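## Task

Plate C16 is partly out of slot 3 of plate hotel H1. Slide it all the way in until it meets the back stop, and make sure it stays there on its own without the robot holding it. Then release it and move the arm away.

## Robot and tools

Setup: one robot arm with six revolute joints and a two-finger gripper, next to plate hotel H1. H1 has 4 slots numbered from the bottom, so slot 1 is lowest. A plate partly sticks out of one slot. The job is to slide it in until it hits the back stop. It must stay seated after the gripper lets go, and the arm must then back away. Occasionally an outside force may briefly pull on a held part or shove a loose object. A commanded motion of only a few millimetres may produce no hand movement at all.

Scene frame: origin on the table surface directly beneath the arm's base. +z is up. +y is to the left when facing along +x. The base itself may sit tilted relative to the table.

Cameras: cam_high (504x504, pinhole) and cam_wrist (616x616, fisheye mounted on the hand). Images come back with every execute_actions result unless "pictures": false is passed.

Tool execute_actions. Argument "actions" is a list holding zero or one item. An empty list sends nothing and simply reports the current state. A move item is {"rows": [...], "steps": N}. rows holds 1 to 15 rows. steps is 1 to 15, default 15. Each step lasts 1/30 s and uses one row; if rows run out, the final row is reused. A wait item is {"steps": N} with N up to 300; it returns after N steps measured from the previous result, and the time spent composing your reply is included in that count. A refused call sends nothing to the robot.

Each row is 7 plain numbers for the single arm. The first six are absolute joint target angles in radians, in the same order and units as the Joint positions line: waist, shoulder, elbow, wrist pitch, wrist yaw, wrist roll. Nominal ranges: waist -2.880 to 2.880, shoulder 0.000 to 3.142, elbow 0.000 to 3.019, wrist pitch -1.693 to 1.571, wrist yaw -1.571 to 1.571, wrist roll -2.094 to 2.094. The true ends can differ from these by up to 0.019 rad either way. A target more than 0.019 rad beyond a nominal end, and further out than that joint's last reported angle, causes the whole call to be refused. A target past the true end is clipped to that end, and the result then may say "joint sent to its limit" (possibly referring to an earlier move still running). Missing that line does not prove more travel is available. The seventh number is the absolute gripper opening target, from -1 (closed) to +1 (fully open).

Motion limits: each step, the target passed to a joint is held within a maximum lead of its measured angle: 0.264 rad waist, 0.32 shoulder, 0.276 elbow, 0.33 wrist pitch, 0.186 wrist yaw, 0.522 wrist roll. If the targets would place the gripper over 70 mm away from where it currently is, all joint targets are pulled back proportionally toward the measured angles. Distant targets therefore take several actions. Between calls the arm keeps heading for the last row sent, until it nearly stops moving (slow or blocked counts as stopped) or a step is HELD; after that only a new action makes it continue or push harder. Fingers still in motion keep going.

Gripping: grip_measured reports the measured finger opening on the same -1..1 scale you command; Joint positions gives the actual pad gap in metres (0.094 m fully open). Readings may carry a constant offset of up to about 1 mm. Away from the extremes, the fingers go to where grip_measured would equal your command. To hold something, command an opening below grip_measured: about 0.03 lower grips firmly, a smaller difference grips more gently. Pad force tops out around 50 to 62 N per pad (less on some grippers, and less on parts thinner than about 2 mm), with a possible brief spike on first contact. For pushing a plate, the hand or closed fingers can also be used as a pusher without grasping.

Result lines: Joint positions (rad, then pad gap in m) and Joint velocities (rad/s, then m/s) in column order; grip_measured; "joint sent to its limit"; "joint command not followed" means the clearance check altered or blocked targets on some steps (mounting blocks and posts count as part of the arm); HELD marks steps where your row was wholly or partly withheld; MOTOR HOT appears from 85 °C. At 100 °C an OVER-TEMPERATURE FAULT occurs: motors and gripper stop holding and the arm drops until it cools. Holding loads heats motors, even while you are thinking.

Tool zoom_image: {"camera": "cam_high" or "cam_wrist", "region": [x0, y0, x1, y1]}, pixel coordinates in that camera's latest full image with (0, 0) at top-left, region no larger than 504 by 504. Returns an enlarged view.

Tool finished_scene: {"scene": n}, the current scene's number. Ends that scene irreversibly, reports whether the goal was met, and begins the next scene, whose task appears in its result. Replying without any tool call ends everything.

Avoid: knocking or placing anything off the table, dropping items, slamming, hard collisions, and very forceful pushes against the plate or hotel. Push smoothly until the plate reaches the back stop, release, and withdraw before ending the scene. Avoid overheating motors and unnecessary effort.

Each tool is called after "Request:" in YAML: its name, and indented under it one key for each argument.

## Session

Request:
execute_actions:
  actions: []

Scene clock: 0.00 s of 7200.00 s.
grip_measured=+1.000
Joint positions: [-1.703  2.121  1.435  1.287 -0.528  0.577  0.094]
Joint velocities: [-0.015 -0.005 -0.022 -0.012 -0.037  0.007  0.   ]
Motor temperatures (°C, as the motors report them): [23 23 23 21 23 22]

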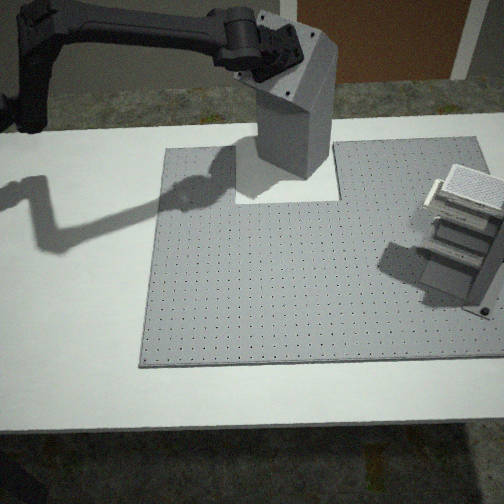

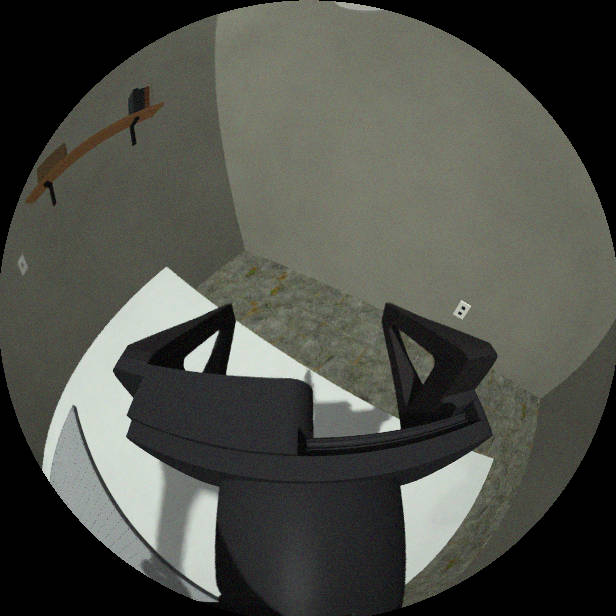

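Request:
execute_actions:
  actions:
    - {"rows":[[0.3,1.8,1.435,0.5,0,0,-1]]}
  pictures: false

Request:
execute_actions:
  actions:
    - {"steps":90}

Scene clock: 8.40 s of 7200.00 s.
grip_measured=-0.998
Joint positions: [-1.423  1.897  1.431  0.833 -0.079  0.244  0.   ]
Joint velocities: [ 0.894 -0.425  0.007 -1.087  0.491 -0.505 -0.001]
Motor temperatures (°C, as the motors report them): [23 25 24 22 23 22]
Steps of this call (steps 1 to 90: nothing new was sent; then 4.90 s passed at rest; steps 91 to 105: all 15 steps of this action). Readings (joint positions):
91: [-1.699 2.116 1.435 1.276 -0.505 0.559]
92: [-1.695 2.109 1.432 1.247 -0.476 0.533]
94: [-1.674 2.086 1.431 1.191 -0.420 0.482]
98: [-1.605 2.019 1.431 1.074 -0.298 0.386]
105: the state above

Scene clock: 11.40 s of 7200.00 s.
grip_measured=-0.998
Joint positions: [ 0.306  1.815  1.431  0.517 -0.002  0.015  0.   ]
Joint velocities: [-0.015 -0.015  0.012 -0.002  0.051 -0.066 -0.   ]
Motor temperatures (°C, as the motors report them): [23 25 24 22 23 22]
Steps of this call (steps 1 to 90: the robot went on to your last target). Readings (joint positions):
1: [-1.393 1.884 1.431 0.797 -0.063 0.229]
2: [-1.362 1.873 1.431 0.764 -0.051 0.214]
4: [-1.300 1.858 1.431 0.710 -0.034 0.189]
8: [-1.171 1.848 1.431 0.640 -0.018 0.149]
90: the state above
The arm was judged still, so your last target was given up. Only a new action makes it travel on or press farther. Fingers that are still opening or closing keep moving.

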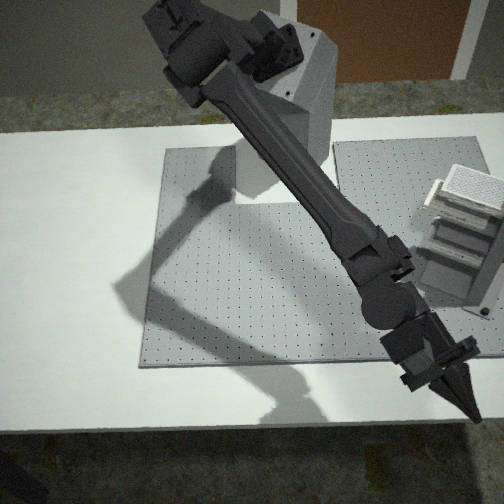

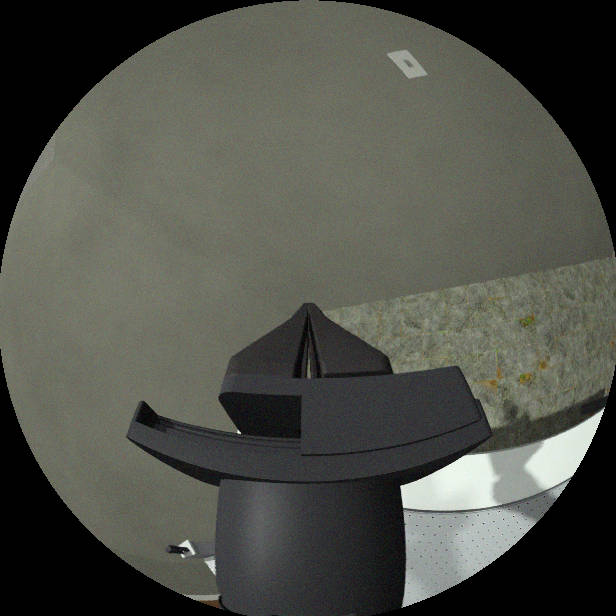

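Request:
execute_actions:
  actions:
    - {"rows":[[0.9,1.8,1.0,-0.3,0,0,-1]]}
  pictures: false

Request:
execute_actions:
  actions:
    - {"steps":60}

Scene clock: 16.93 s of 7200.00 s.
grip_measured=-0.998
Joint positions: [ 0.556  1.799  1.152  0.182 -0.001  0.015  0.   ]
Joint velocities: [ 0.747 -0.005 -0.471 -0.891 -0.066  0.022 -0.   ]
Motor temperatures (°C, as the motors report them): [24 26 25 21 23 22]
Steps of this call (steps 1 to 90: nothing new was sent; then 2.03 s passed at rest; steps 91 to 105: all 15 steps of this action). Readings (joint positions):
91: [0.309 1.814 1.425 0.508 -0.002 0.015]
92: [0.313 1.808 1.413 0.487 -0.001 0.015]
94: [0.335 1.800 1.377 0.447 -0.001 0.015]
98: [0.401 1.799 1.296 0.359 -0.001 0.015]
105: the state above

Scene clock: 18.93 s of 7200.00 s.
grip_measured=-0.998
Joint positions: [ 0.912  1.799  0.995 -0.288 -0.003  0.012  0.   ]
Joint velocities: [-0.005 -0.005 -0.012  0.007  0.022  0.022  0.001]
Motor temperatures (°C, as the motors report them): [24 26 25 21 23 22]
Steps of this call (steps 1 to 45: the robot went on to your last target; steps 46 to 60: nothing new was sent). Readings (joint positions):
1: [0.581 1.799 1.136 0.151 -0.001 0.015]
2: [0.609 1.799 1.121 0.120 -0.001 0.015]
4: [0.666 1.799 1.096 0.053 -0.001 0.015]
8: [0.790 1.799 1.057 -0.110 -0.001 0.015]
60: the state above
The arm was judged still, so your last target was given up. Only a new action makes it travel on or press farther. Fingers that are still opening or closing keep moving.

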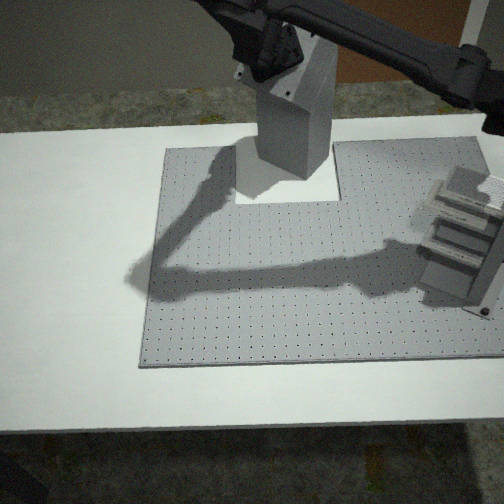

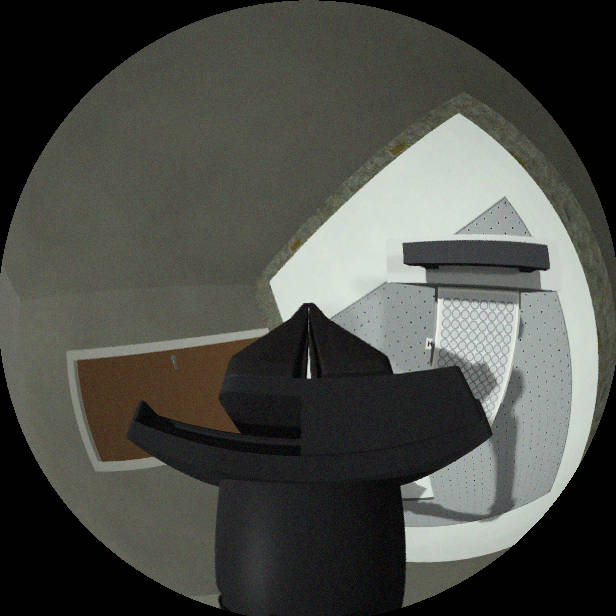

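Request:
execute_actions:
  actions:
    - {"rows":[[0.4,2.2,0.8,0.3,0,0,-1]]}
  pictures: false

Request:
execute_actions:
  actions:
    - {"steps":60}

Scene clock: 23.73 s of 7200.00 s.
grip_measured=-0.998
Joint positions: [ 0.744  1.966  0.863  0.13  -0.031  0.028  0.   ]
Joint velocities: [-0.005  0.005 -0.159  0.525 -0.007  0.007 -0.   ]
Motor temperatures (°C, as the motors report them): [24 25 25 21 23 22]
Steps of this call (steps 1 to 90: nothing new was sent; then 1.30 s passed at rest; steps 91 to 105: all 15 steps of this action). Readings (joint positions):
91: [0.908 1.804 0.990 -0.274 -0.003 0.012]
92: [0.902 1.810 0.983 -0.243 -0.004 0.012]
94: [0.873 1.839 0.963 -0.184 -0.004 0.012]
98: [0.790 1.931 0.920 -0.067 -0.004 0.012]
105: the state above

Scene clock: 25.73 s of 7200.00 s.
grip_measured=-0.998
Joint positions: [ 0.743  1.965  0.822  0.263 -0.036  0.033  0.   ]
Joint velocities: [-0.005 -0.005  0.007  0.002 -0.007  0.007  0.   ]
Motor temperatures (°C, as the motors report them): [24 25 25 21 23 22]
Steps of this call (steps 1 to 45: the robot went on to your last target; steps 46 to 60: nothing new was sent). Readings (joint positions):
1: [0.744 1.965 0.858 0.146 -0.031 0.029]
2: [0.744 1.965 0.854 0.161 -0.031 0.029]
4: [0.744 1.965 0.846 0.184 -0.031 0.031]
8: [0.744 1.965 0.837 0.217 -0.031 0.033]
60: the state above
The arm was judged still, so your last target was given up. Only a new action makes it travel on or press farther. Fingers that are still opening or closing keep moving.

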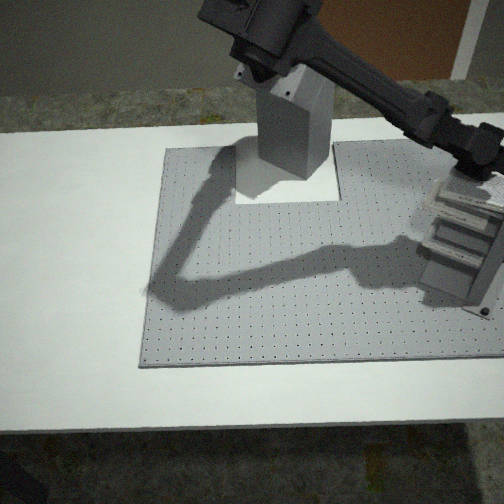

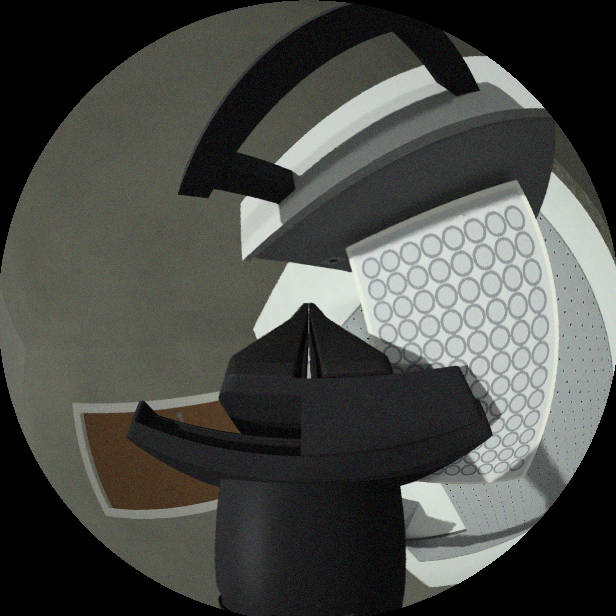

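Request:
execute_actions:
  actions:
    - {"rows":[[0.8,1.4,1.0,0.3,0,0,-1]]}
  pictures: false

Request:
execute_actions:
  actions:
    - {"steps":40}
  pictures: false

Request:
execute_actions:
  actions:
    - {"rows":[[0.0,1.4,0.6,0.3,0,0,-1]]}
  pictures: false

Request:
execute_actions:
  actions:
    - {"steps":60}

Scene clock: 36.97 s of 7200.00 s.
grip_measured=-0.999
Joint positions: [ 0.764  1.694  0.848  0.234 -0.001  0.033  0.   ]
Joint velocities: [-0.005 -0.679  0.09  -0.012  0.037 -0.007 -0.   ]
Motor temperatures (°C, as the motors report them): [23 24 24 22 23 22]
Steps of this call (steps 1 to 90: nothing new was sent; then 7.73 s passed at rest; steps 91 to 105: all 15 steps of this action). Readings (joint positions):
91: [0.749 1.955 0.824 0.263 -0.036 0.034]
92: [0.754 1.944 0.824 0.263 -0.033 0.034]
94: [0.762 1.910 0.832 0.263 -0.028 0.034]
98: [0.765 1.831 0.835 0.249 -0.018 0.034]
105: the state above

Scene clock: 38.30 s of 7200.00 s.
grip_measured=-0.999
Joint positions: [ 0.794  1.39   0.981  0.288 -0.001  0.014  0.   ]
Joint velocities: [-0.005 -0.005 -0.012 -0.002  0.037 -0.051 -0.   ]
Motor temperatures (°C, as the motors report them): [23 24 25 22 23 22]
Steps of this call (steps 1 to 40: the robot went on to your last target). Readings (joint positions):
1: [0.764 1.670 0.851 0.234 -0.001 0.033]
2: [0.764 1.646 0.855 0.234 -0.001 0.033]
4: [0.765 1.598 0.863 0.234 -0.001 0.033]
8: [0.769 1.509 0.889 0.242 -0.001 0.033]
40: the state above

Scene clock: 38.80 s of 7200.00 s.
grip_measured=-0.999
Joint positions: [ 0.353  1.383  0.646  0.292 -0.005  0.014  0.   ]
Joint velocities: [-1.47  -0.005 -0.31   0.002 -0.007  0.022  0.   ]
Motor temperatures (°C, as the motors report them): [23 24 25 22 23 22]
Steps of this call (steps 1 to 15: all 15 steps of this action). Readings (joint positions):
1: [0.789 1.390 0.973 0.289 -0.003 0.014]
2: [0.779 1.386 0.958 0.292 -0.005 0.014]
4: [0.740 1.383 0.910 0.292 -0.005 0.014]
8: [0.632 1.383 0.794 0.292 -0.005 0.014]
15: the state above

Scene clock: 40.80 s of 7200.00 s.
grip_measured=-0.999
Joint positions: [-0.005  1.383  0.608  0.292  0.002  0.014  0.   ]
Joint velocities: [-0.015  0.005 -0.002 -0.012 -0.022 -0.022  0.   ]
Motor temperatures (°C, as the motors report them): [23 24 25 22 23 22]
Steps of this call (steps 1 to 30: the robot went on to your last target; steps 31 to 60: nothing new was sent). Readings (joint positions):
1: [0.303 1.383 0.637 0.292 -0.005 0.014]
2: [0.251 1.383 0.630 0.292 -0.005 0.014]
4: [0.146 1.383 0.622 0.292 -0.004 0.014]
8: [-0.017 1.383 0.614 0.292 0.005 0.014]
60: the state above
The arm was judged still, so your last target was given up. Only a new action makes it travel on or press farther. Fingers that are still opening or closing keep moving.

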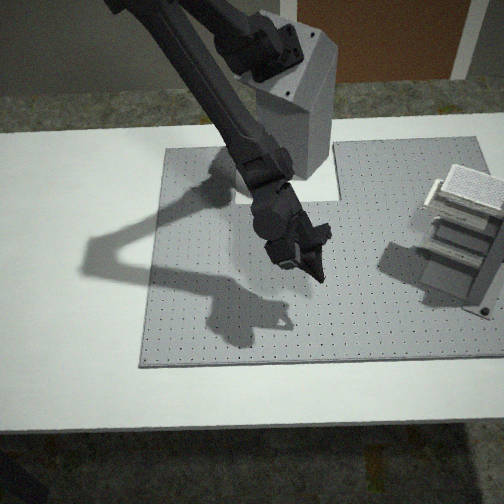

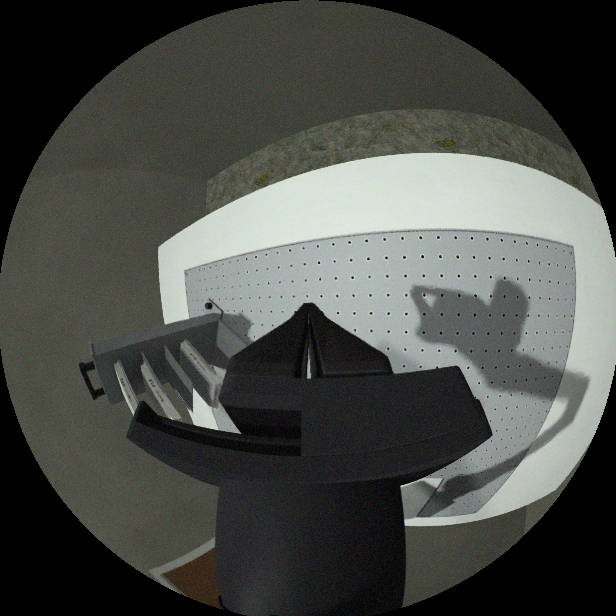

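Request:
execute_actions:
  actions:
    - {"rows":[[0.35,1.4,0.6,0.3,0,0,-1]]}
  pictures: false

Request:
execute_actions:
  actions:
    - {"steps":40}

Scene clock: 49.20 s of 7200.00 s.
grip_measured=-0.999
Joint positions: [ 0.369  1.383  0.608  0.292 -0.003  0.012  0.   ]
Joint velocities: [-0.171 -0.015  0.012  0.007  0.051  0.037  0.   ]
Motor temperatures (°C, as the motors report them): [23 24 24 22 23 22]
Steps of this call (steps 1 to 90: nothing new was sent; then 4.90 s passed at rest; steps 91 to 105: all 15 steps of this action). Readings (joint positions):
91: [0.006 1.383 0.608 0.292 0.007 0.014]
92: [0.031 1.383 0.608 0.292 0.010 0.014]
94: [0.120 1.383 0.608 0.292 0.010 0.014]
98: [0.325 1.383 0.608 0.292 -0.001 0.013]
105: the state above

Scene clock: 50.53 s of 7200.00 s.
grip_measured=-0.999
Joint positions: [ 0.359  1.383  0.608  0.292 -0.003  0.012  0.   ]
Joint velocities: [-0.005  0.005 -0.002 -0.007 -0.037  0.007  0.001]
Motor temperatures (°C, as the motors report them): [23 24 24 22 23 22]
Steps of this call (steps 1 to 15: the robot went on to your last target; steps 16 to 40: nothing new was sent). Readings (joint positions):
1: [0.364 1.383 0.608 0.292 -0.003 0.012]
2: [0.361 1.383 0.608 0.292 -0.003 0.012]
4: [0.359 1.383 0.608 0.292 -0.003 0.012]
8: [0.359 1.383 0.608 0.292 -0.003 0.012]
40: the state above
The arm was judged still, so your last target was given up. Only a new action makes it travel on or press farther. Fingers that are still opening or closing keep moving.

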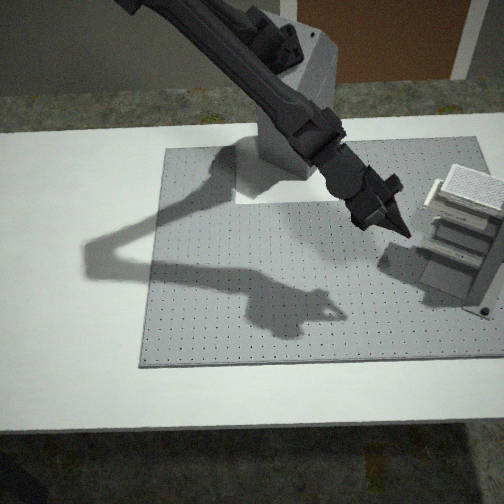

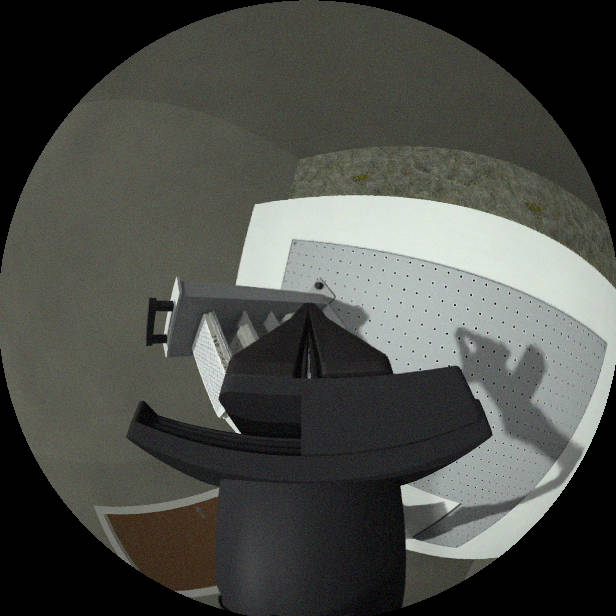

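Request:
execute_actions:
  actions:
    - {"rows":[[0.35,1.4,0.45,0.0,0,0,-1]]}
  pictures: false

Request:
execute_actions:
  actions:
    - {"steps":40}

Scene clock: 56.10 s of 7200.00 s.
grip_measured=-0.999
Joint positions: [ 0.359  1.39   0.436  0.007 -0.003  0.012  0.   ]
Joint velocities: [-0.015 -0.005  0.002 -0.002  0.007  0.007  0.001]
Motor temperatures (°C, as the motors report them): [23 24 24 22 23 22]
Steps of this call (steps 1 to 90: nothing new was sent; then 2.07 s passed at rest; steps 91 to 105: all 15 steps of this action). Readings (joint positions):
91: [0.359 1.382 0.603 0.275 -0.003 0.012]
92: [0.359 1.380 0.597 0.237 -0.003 0.012]
94: [0.359 1.380 0.561 0.168 -0.003 0.012]
98: [0.359 1.381 0.463 0.041 -0.003 0.012]
105: the state above

Scene clock: 57.43 s of 7200.00 s.
grip_measured=-0.999
Joint positions: [ 0.359  1.39   0.436  0.007 -0.003  0.012  0.   ]
Joint velocities: [-0.015 -0.015  0.022 -0.007  0.007  0.007  0.   ]
Motor temperatures (°C, as the motors report them): [23 24 24 22 23 22]
Steps of this call (steps 1 to 15: the robot went on to your last target; steps 16 to 40: nothing new was sent). Readings (joint positions):
1: [0.359 1.390 0.436 0.007 -0.003 0.012]
2: [0.359 1.390 0.436 0.007 -0.003 0.012]
4: [0.359 1.390 0.436 0.007 -0.003 0.012]
8: [0.359 1.390 0.436 0.007 -0.003 0.012]
40: the state above
The arm was judged still, so your last target was given up. Only a new action makes it travel on or press farther. Fingers that are still opening or closing keep moving.

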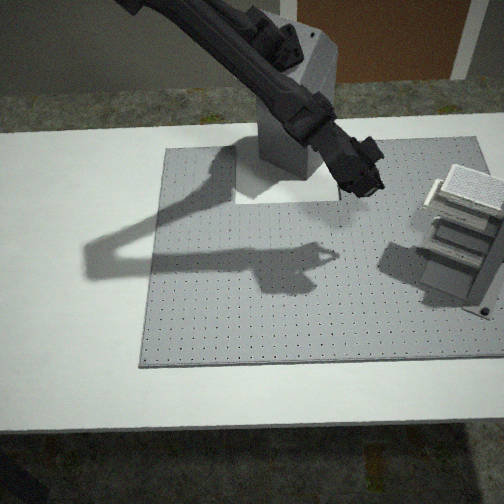

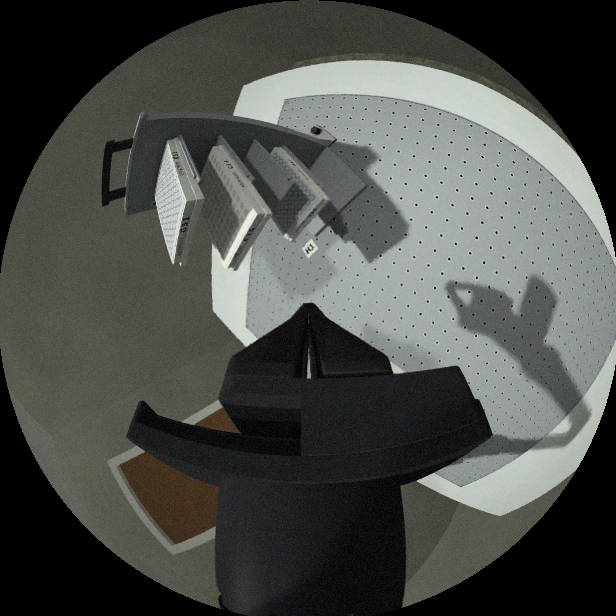

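Request:
execute_actions:
  actions:
    - {"rows":[[0.35,1.4,0.45,0.1,0.4,0,-1]]}
  pictures: false

Request:
execute_actions:
  actions:
    - {"steps":30}

Scene clock: 64.93 s of 7200.00 s.
grip_measured=-0.999
Joint positions: [0.358 1.39  0.442 0.082 0.396 0.011 0.   ]
Joint velocities: [ 0.005  0.005 -0.017  0.022  0.022  0.022  0.001]
Motor temperatures (°C, as the motors report them): [23 24 24 22 23 22]
Steps of this call (steps 1 to 90: nothing new was sent; then 4.00 s passed at rest; steps 91 to 105: all 15 steps of this action). Readings (joint positions):
91: [0.362 1.390 0.436 0.018 0.073 0.011]
92: [0.362 1.390 0.436 0.037 0.173 0.011]
94: [0.360 1.390 0.440 0.068 0.342 0.011]
98: [0.358 1.390 0.442 0.082 0.396 0.011]
105: the state above

Scene clock: 65.93 s of 7200.00 s.
grip_measured=-0.999
Joint positions: [0.358 1.39  0.442 0.082 0.396 0.011 0.   ]
Joint velocities: [-0.015 -0.015  0.002  0.002 -0.007  0.007 -0.   ]
Motor temperatures (°C, as the motors report them): [23 24 24 22 23 22]
Steps of this call (steps 1 to 15: the robot went on to your last target; steps 16 to 30: nothing new was sent). Readings (joint positions):
1: [0.358 1.390 0.442 0.082 0.396 0.011]
2: [0.358 1.390 0.442 0.082 0.396 0.011]
4: [0.358 1.390 0.442 0.082 0.396 0.011]
8: [0.358 1.390 0.442 0.082 0.396 0.011]
30: the state above
The arm was judged still, so your last target was given up. Only a new action makes it travel on or press farther. Fingers that are still opening or closing keep moving.

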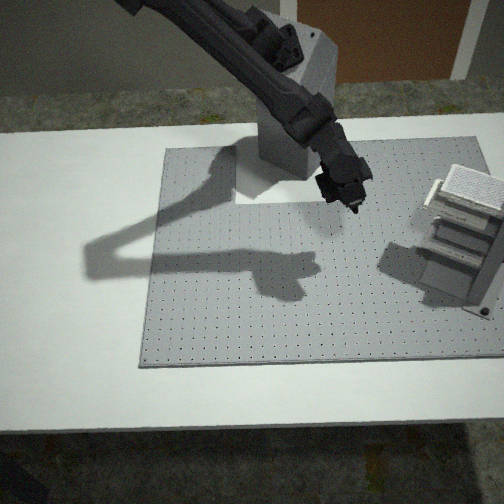

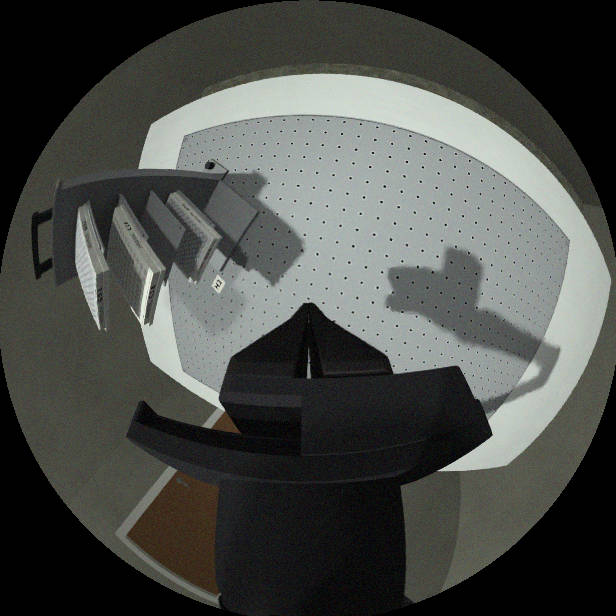

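Wrong way.

Request:
execute_actions:
  actions:
    - {"rows":[[0.35,1.4,0.45,0.1,-0.4,0,-1]]}
  pictures: false

Request:
execute_actions:
  actions:
    - {"steps":30}

Scene clock: 79.87 s of 7200.00 s.
grip_measured=-0.999
Joint positions: [ 0.353  1.39   0.442  0.082 -0.397  0.011  0.   ]
Joint velocities: [-0.005 -0.005 -0.002 -0.012  0.051 -0.051 -0.001]
Motor temperatures (°C, as the motors report them): [23 24 24 22 23 22]
Steps of this call (steps 1 to 90: nothing new was sent; then 10.43 s passed at rest; steps 91 to 105: all 15 steps of this action). Readings (joint positions):
91: [0.355 1.390 0.442 0.082 0.320 0.011]
92: [0.353 1.390 0.442 0.082 0.220 0.011]
94: [0.353 1.390 0.442 0.082 0.028 0.011]
98: [0.353 1.390 0.442 0.082 -0.338 0.011]
105: the state above

Scene clock: 80.87 s of 7200.00 s.
grip_measured=-0.999
Joint positions: [ 0.353  1.39   0.442  0.082 -0.397  0.011  0.   ]
Joint velocities: [-0.005 -0.005 -0.022  0.012  0.022  0.051  0.   ]
Motor temperatures (°C, as the motors report them): [23 24 24 22 23 22]
Steps of this call (steps 1 to 15: the robot went on to your last target; steps 16 to 30: nothing new was sent). Readings (joint positions):
1: [0.353 1.390 0.442 0.082 -0.397 0.011]
2: [0.353 1.390 0.442 0.082 -0.397 0.011]
4: [0.353 1.390 0.442 0.082 -0.397 0.011]
8: [0.353 1.390 0.442 0.082 -0.397 0.011]
30: the state above
The arm was judged still, so your last target was given up. Only a new action makes it travel on or press farther. Fingers that are still opening or closing keep moving.

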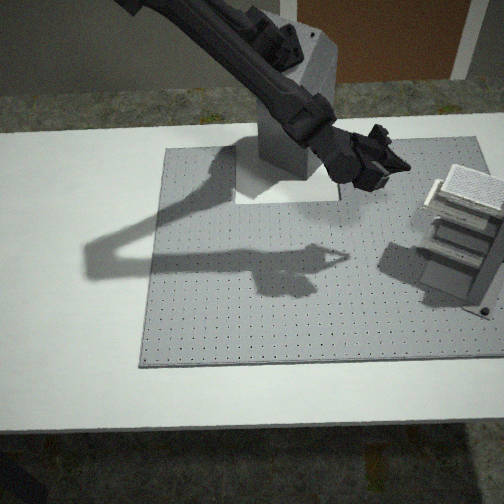

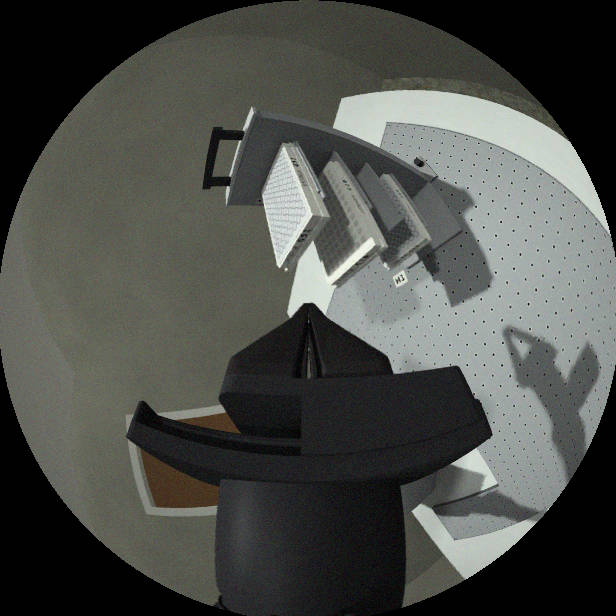

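Request:
execute_actions:
  actions:
    - {"rows":[[0.22,1.52,0.47,0.1,-0.4,0,-1]]}
  pictures: false

Request:
execute_actions:
  actions:
    - {"steps":30}

Scene clock: 88.33 s of 7200.00 s.
grip_measured=-0.999
Joint positions: [ 0.213  1.518  0.468  0.087 -0.399  0.01   0.   ]
Joint velocities: [ 0.005  0.005  0.017 -0.007  0.007 -0.037  0.001]
Motor temperatures (°C, as the motors report them): [23 24 24 22 24 22]
Steps of this call (steps 1 to 90: nothing new was sent; then 3.97 s passed at rest; steps 91 to 105: all 15 steps of this action). Readings (joint positions):
91: [0.344 1.398 0.443 0.083 -0.403 0.010]
92: [0.320 1.417 0.449 0.086 -0.407 0.010]
94: [0.256 1.472 0.463 0.086 -0.402 0.010]
98: [0.213 1.518 0.467 0.086 -0.399 0.010]
105: the state above

Scene clock: 89.33 s of 7200.00 s.
grip_measured=-0.999
Joint positions: [ 0.213  1.518  0.468  0.087 -0.399  0.01   0.   ]
Joint velocities: [-0.005  0.005 -0.002  0.002 -0.037 -0.081 -0.   ]
Motor temperatures (°C, as the motors report them): [23 24 24 22 24 22]
Steps of this call (steps 1 to 15: the robot went on to your last target; steps 16 to 30: nothing new was sent). Readings (joint positions):
1: [0.213 1.518 0.468 0.087 -0.399 0.010]
2: [0.213 1.518 0.468 0.087 -0.399 0.010]
4: [0.213 1.518 0.468 0.087 -0.399 0.010]
8: [0.213 1.518 0.468 0.087 -0.399 0.010]
30: the state above
The arm was judged still, so your last target was given up. Only a new action makes it travel on or press farther. Fingers that are still opening or closing keep moving.

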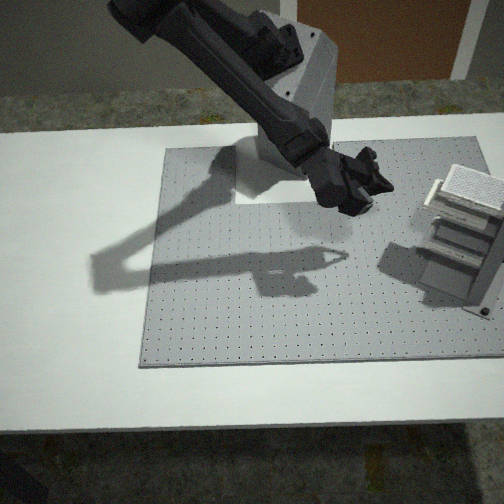

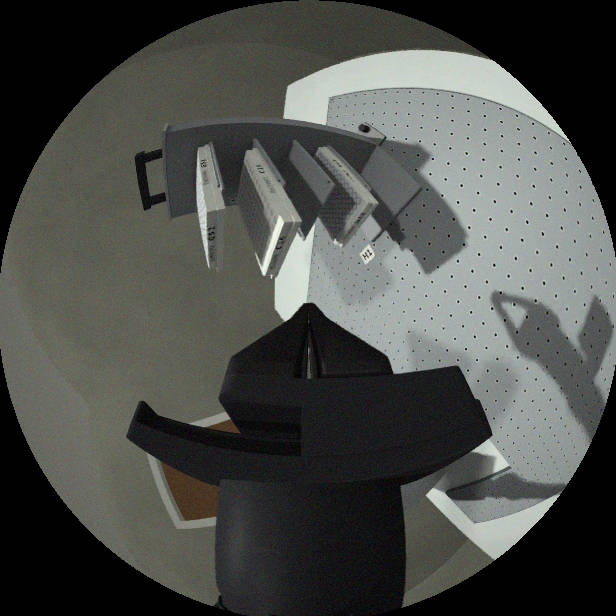

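Request:
execute_actions:
  actions:
    - {"rows":[[0.22,1.64,0.58,0.1,-0.4,0,-1]]}
  pictures: false

Request:
execute_actions:
  actions:
    - {"steps":30}

Scene clock: 96.23 s of 7200.00 s.
grip_measured=-0.999
Joint positions: [ 0.213  1.633  0.584  0.089 -0.4    0.01   0.   ]
Joint velocities: [ 0.005 -0.005 -0.007 -0.007 -0.022 -0.037 -0.001]
Motor temperatures (°C, as the motors report them): [23 24 24 22 24 22]
Steps of this call (steps 1 to 90: nothing new was sent; then 3.40 s passed at rest; steps 91 to 105: all 15 steps of this action). Readings (joint positions):
91: [0.213 1.525 0.474 0.087 -0.399 0.010]
92: [0.213 1.546 0.492 0.087 -0.400 0.010]
94: [0.213 1.600 0.543 0.087 -0.400 0.010]
98: [0.213 1.633 0.584 0.089 -0.400 0.010]
105: the state above

Scene clock: 97.23 s of 7200.00 s.
grip_measured=-0.999
Joint positions: [ 0.213  1.633  0.584  0.089 -0.4    0.01   0.   ]
Joint velocities: [-0.005 -0.024 -0.007 -0.002 -0.037 -0.066 -0.   ]
Motor temperatures (°C, as the motors report them): [23 24 24 22 24 22]
Steps of this call (steps 1 to 15: the robot went on to your last target; steps 16 to 30: nothing new was sent). Readings (joint positions):
1: [0.213 1.633 0.584 0.089 -0.400 0.010]
2: [0.213 1.633 0.584 0.089 -0.400 0.010]
4: [0.213 1.633 0.584 0.089 -0.400 0.010]
8: [0.213 1.633 0.584 0.089 -0.400 0.010]
30: the state above
The arm was judged still, so your last target was given up. Only a new action makes it travel on or press farther. Fingers that are still opening or closing keep moving.

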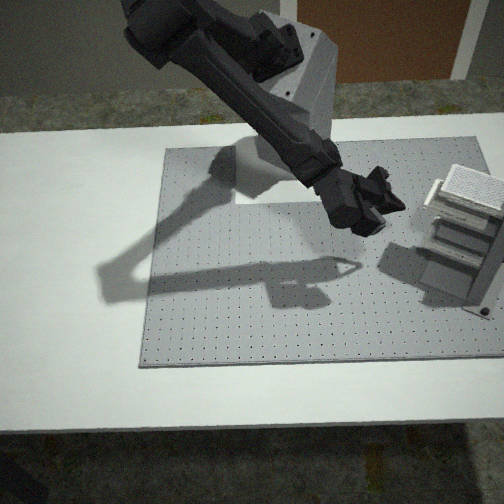

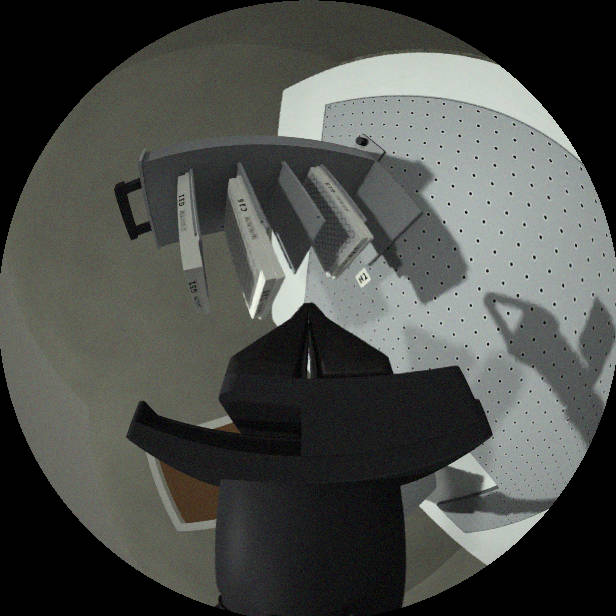

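Request:
execute_actions:
  actions:
    - {"rows":[[0.28,1.67,0.58,0.1,-0.4,0,-1]]}
  pictures: false

Request:
execute_actions:
  actions:
    - {"steps":30}

Scene clock: 103.20 s of 7200.00 s.
grip_measured=-0.999
Joint positions: [ 0.283  1.648  0.584  0.089 -0.399  0.01   0.   ]
Joint velocities: [-0.005 -0.005 -0.002 -0.012  0.066  0.037 -0.001]
Motor temperatures (°C, as the motors report them): [24 24 24 22 24 22]
Steps of this call (steps 1 to 90: nothing new was sent; then 2.47 s passed at rest; steps 91 to 105: all 15 steps of this action). Readings (joint positions):
91: [0.217 1.633 0.584 0.089 -0.399 0.010]
92: [0.227 1.635 0.584 0.089 -0.399 0.010]
94: [0.255 1.641 0.584 0.089 -0.399 0.010]
98: [0.283 1.648 0.584 0.089 -0.399 0.010]
105: the state above

Scene clock: 104.20 s of 7200.00 s.
grip_measured=-0.999
Joint positions: [ 0.283  1.648  0.584  0.089 -0.399  0.01   0.   ]
Joint velocities: [-0.005 -0.005  0.017  0.007  0.037 -0.081 -0.001]
Motor temperatures (°C, as the motors report them): [24 24 24 22 24 22]
Steps of this call (steps 1 to 15: the robot went on to your last target; steps 16 to 30: nothing new was sent). Readings (joint positions):
1: [0.283 1.648 0.584 0.089 -0.399 0.010]
2: [0.283 1.648 0.584 0.089 -0.399 0.010]
4: [0.283 1.648 0.584 0.089 -0.399 0.010]
8: [0.283 1.648 0.584 0.089 -0.399 0.010]
30: the state above
The arm was judged still, so your last target was given up. Only a new action makes it travel on or press farther. Fingers that are still opening or closing keep moving.

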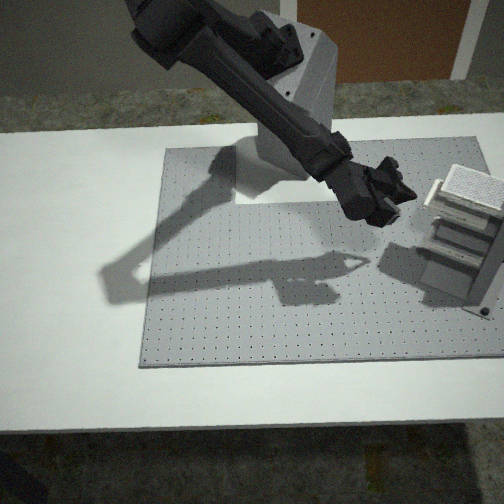

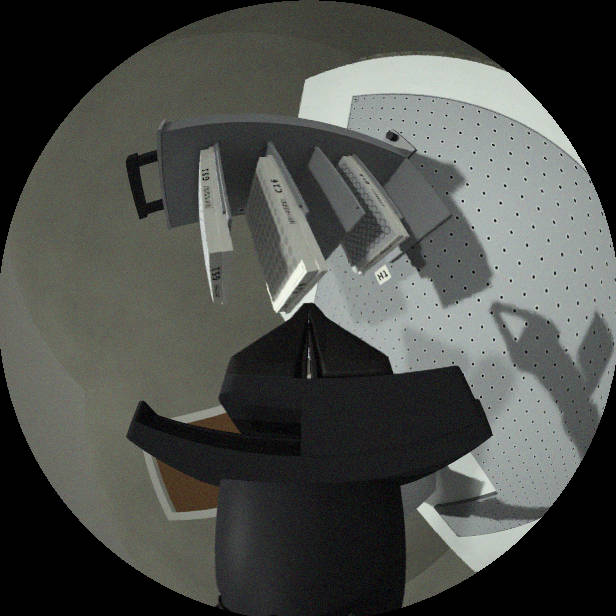

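Request:
execute_actions:
  actions:
    - {"rows":[[0.35,1.77,0.70,0.1,-0.4,0,-1]]}
  pictures: false

Request:
execute_actions:
  actions:
    - {"steps":30}

Scene clock: 109.27 s of 7200.00 s.
grip_measured=-0.999
Joint positions: [ 0.342  1.754  0.686  0.085 -0.399  0.01   0.   ]
Joint velocities: [-0.005  0.005 -0.017 -0.007  0.007 -0.037  0.001]
Motor temperatures (°C, as the motors report them): [24 24 24 22 24 22]
Steps of this call (steps 1 to 90: nothing new was sent; then 1.57 s passed at rest; steps 91 to 105: all 15 steps of this action). Readings (joint positions):
91: [0.287 1.655 0.591 0.089 -0.399 0.010]
92: [0.296 1.675 0.610 0.089 -0.399 0.010]
94: [0.323 1.727 0.663 0.089 -0.399 0.010]
98: [0.342 1.754 0.686 0.085 -0.400 0.010]
105: the state above

Scene clock: 110.27 s of 7200.00 s.
grip_measured=-0.999
Joint positions: [ 0.342  1.754  0.686  0.085 -0.399  0.01   0.   ]
Joint velocities: [-0.005  0.005 -0.002 -0.007  0.007 -0.066  0.001]
Motor temperatures (°C, as the motors report them): [24 24 24 22 24 22]
Steps of this call (steps 1 to 15: the robot went on to your last target; steps 16 to 30: nothing new was sent). Readings (joint positions):
1: [0.342 1.754 0.686 0.085 -0.399 0.010]
2: [0.342 1.754 0.686 0.085 -0.399 0.010]
4: [0.342 1.754 0.686 0.085 -0.399 0.010]
8: [0.342 1.754 0.686 0.085 -0.399 0.010]
30: the state above
The arm was judged still, so your last target was given up. Only a new action makes it travel on or press farther. Fingers that are still opening or closing keep moving.

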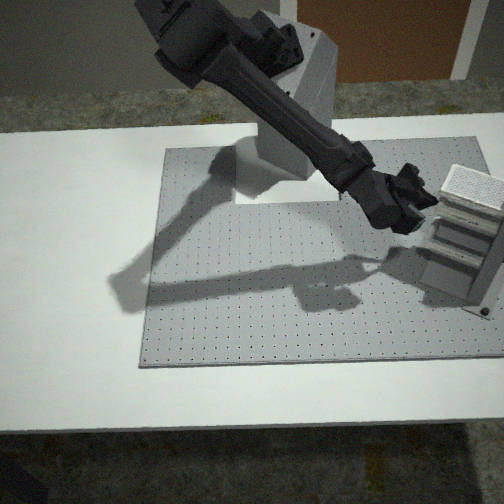

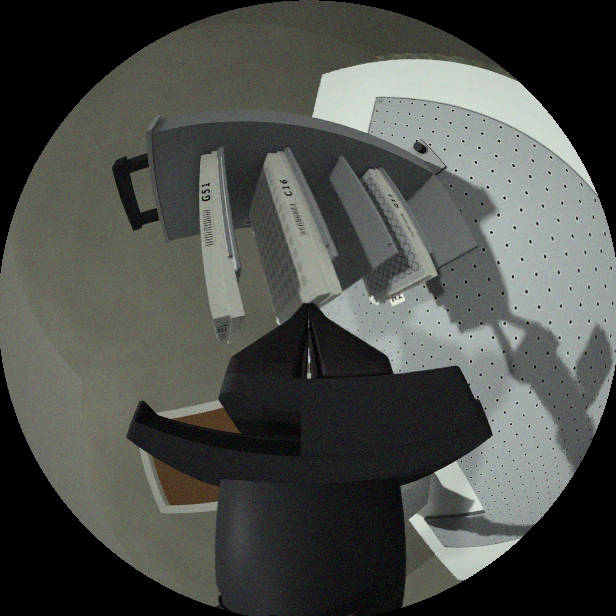

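Pushed. A bit more.

Request:
execute_actions:
  actions:
    - {"rows":[[0.38,1.82,0.75,0.1,-0.4,0,-1]]}
  pictures: false

Request:
execute_actions:
  actions:
    - {"steps":20}
  pictures: false

Request:
execute_actions:
  actions:
    - {"rows":[[0.22,1.52,0.47,0.1,-0.4,0,-1]]}
  pictures: false

Request:
execute_actions:
  actions:
    - {"steps":30}

Scene clock: 117.67 s of 7200.00 s.
grip_measured=-0.999
Joint positions: [ 0.345  1.764  0.69   0.085 -0.402  0.01   0.   ]
Joint velocities: [ 0.005  0.005  0.007 -0.007 -0.022 -0.022  0.001]
Motor temperatures (°C, as the motors report them): [24 25 24 22 24 22]
Steps of this call (steps 1 to 90: nothing new was sent; then 3.90 s passed at rest; steps 91 to 105: all 15 steps of this action). Readings (joint positions):
91: [0.343 1.757 0.688 0.085 -0.399 0.010]
92: [0.344 1.762 0.690 0.085 -0.399 0.010]
94: [0.345 1.764 0.690 0.085 -0.402 0.010]
98: [0.345 1.764 0.690 0.085 -0.402 0.010]
105: the state above

Scene clock: 118.33 s of 7200.00 s.
grip_measured=-0.999
Joint positions: [ 0.345  1.764  0.69   0.085 -0.402  0.01   0.   ]
Joint velocities: [-0.005 -0.005 -0.007  0.002  0.051  0.022 -0.001]
Motor temperatures (°C, as the motors report them): [24 25 24 22 24 22]
Steps of this call (steps 1 to 15: the robot went on to your last target; steps 16 to 20: nothing new was sent). Readings (joint positions):
1: [0.345 1.764 0.690 0.085 -0.402 0.010]
2: [0.345 1.764 0.690 0.085 -0.402 0.010]
4: [0.345 1.764 0.690 0.085 -0.402 0.010]
8: [0.345 1.764 0.690 0.085 -0.402 0.010]
20: the state above
The arm was judged still, so your last target was given up. Only a new action makes it travel on or press farther. Fingers that are still opening or closing keep moving.

Scene clock: 118.83 s of 7200.00 s.
grip_measured=-0.999
Joint positions: [ 0.214  1.499  0.464  0.091 -0.402  0.01   0.   ]
Joint velocities: [ 0.005 -0.005 -0.007  0.007  0.007 -0.022 -0.   ]
Motor temperatures (°C, as the motors report them): [24 25 24 22 24 22]
Steps of this call (steps 1 to 15: all 15 steps of this action). Readings (joint positions):
1: [0.338 1.751 0.676 0.087 -0.403 0.010]
2: [0.325 1.719 0.643 0.090 -0.403 0.010]
4: [0.276 1.616 0.548 0.091 -0.403 0.010]
8: [0.213 1.498 0.458 0.091 -0.402 0.010]
15: the state above

Scene clock: 119.83 s of 7200.00 s.
grip_measured=-0.999
Joint positions: [ 0.214  1.499  0.464  0.091 -0.402  0.01   0.   ]
Joint velocities: [-0.005 -0.005  0.002 -0.002  0.037 -0.051 -0.001]
Motor temperatures (°C, as the motors report them): [24 25 24 22 24 22]
Steps of this call (steps 1 to 15: the robot went on to your last target; steps 16 to 30: nothing new was sent). Readings (joint positions):
1: [0.214 1.499 0.464 0.091 -0.402 0.010]
2: [0.214 1.499 0.464 0.091 -0.402 0.010]
4: [0.214 1.499 0.464 0.091 -0.402 0.010]
8: [0.214 1.499 0.464 0.091 -0.402 0.010]
30: the state above
The arm was judged still, so your last target was given up. Only a new action makes it travel on or press farther. Fingers that are still opening or closing keep moving.

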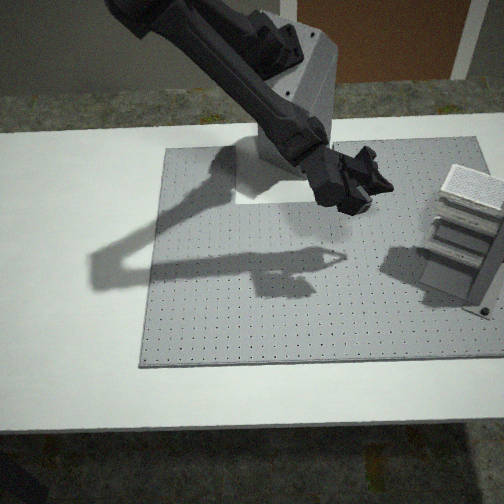

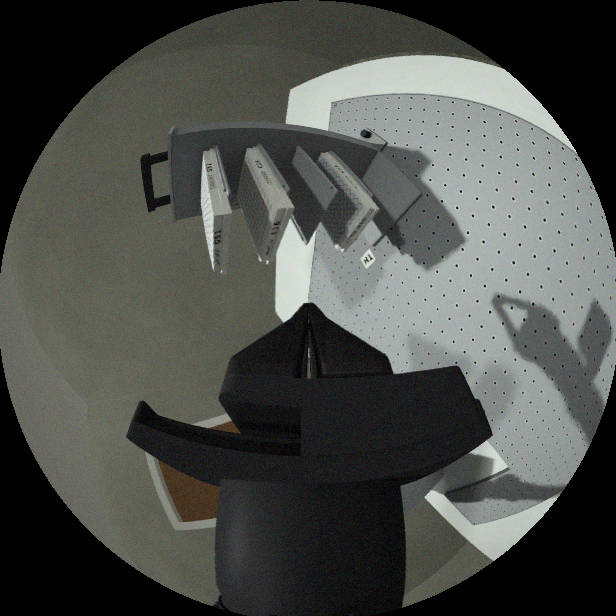

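Request:
finished_scene:
  scene: 1

The scene is finished: the task was done.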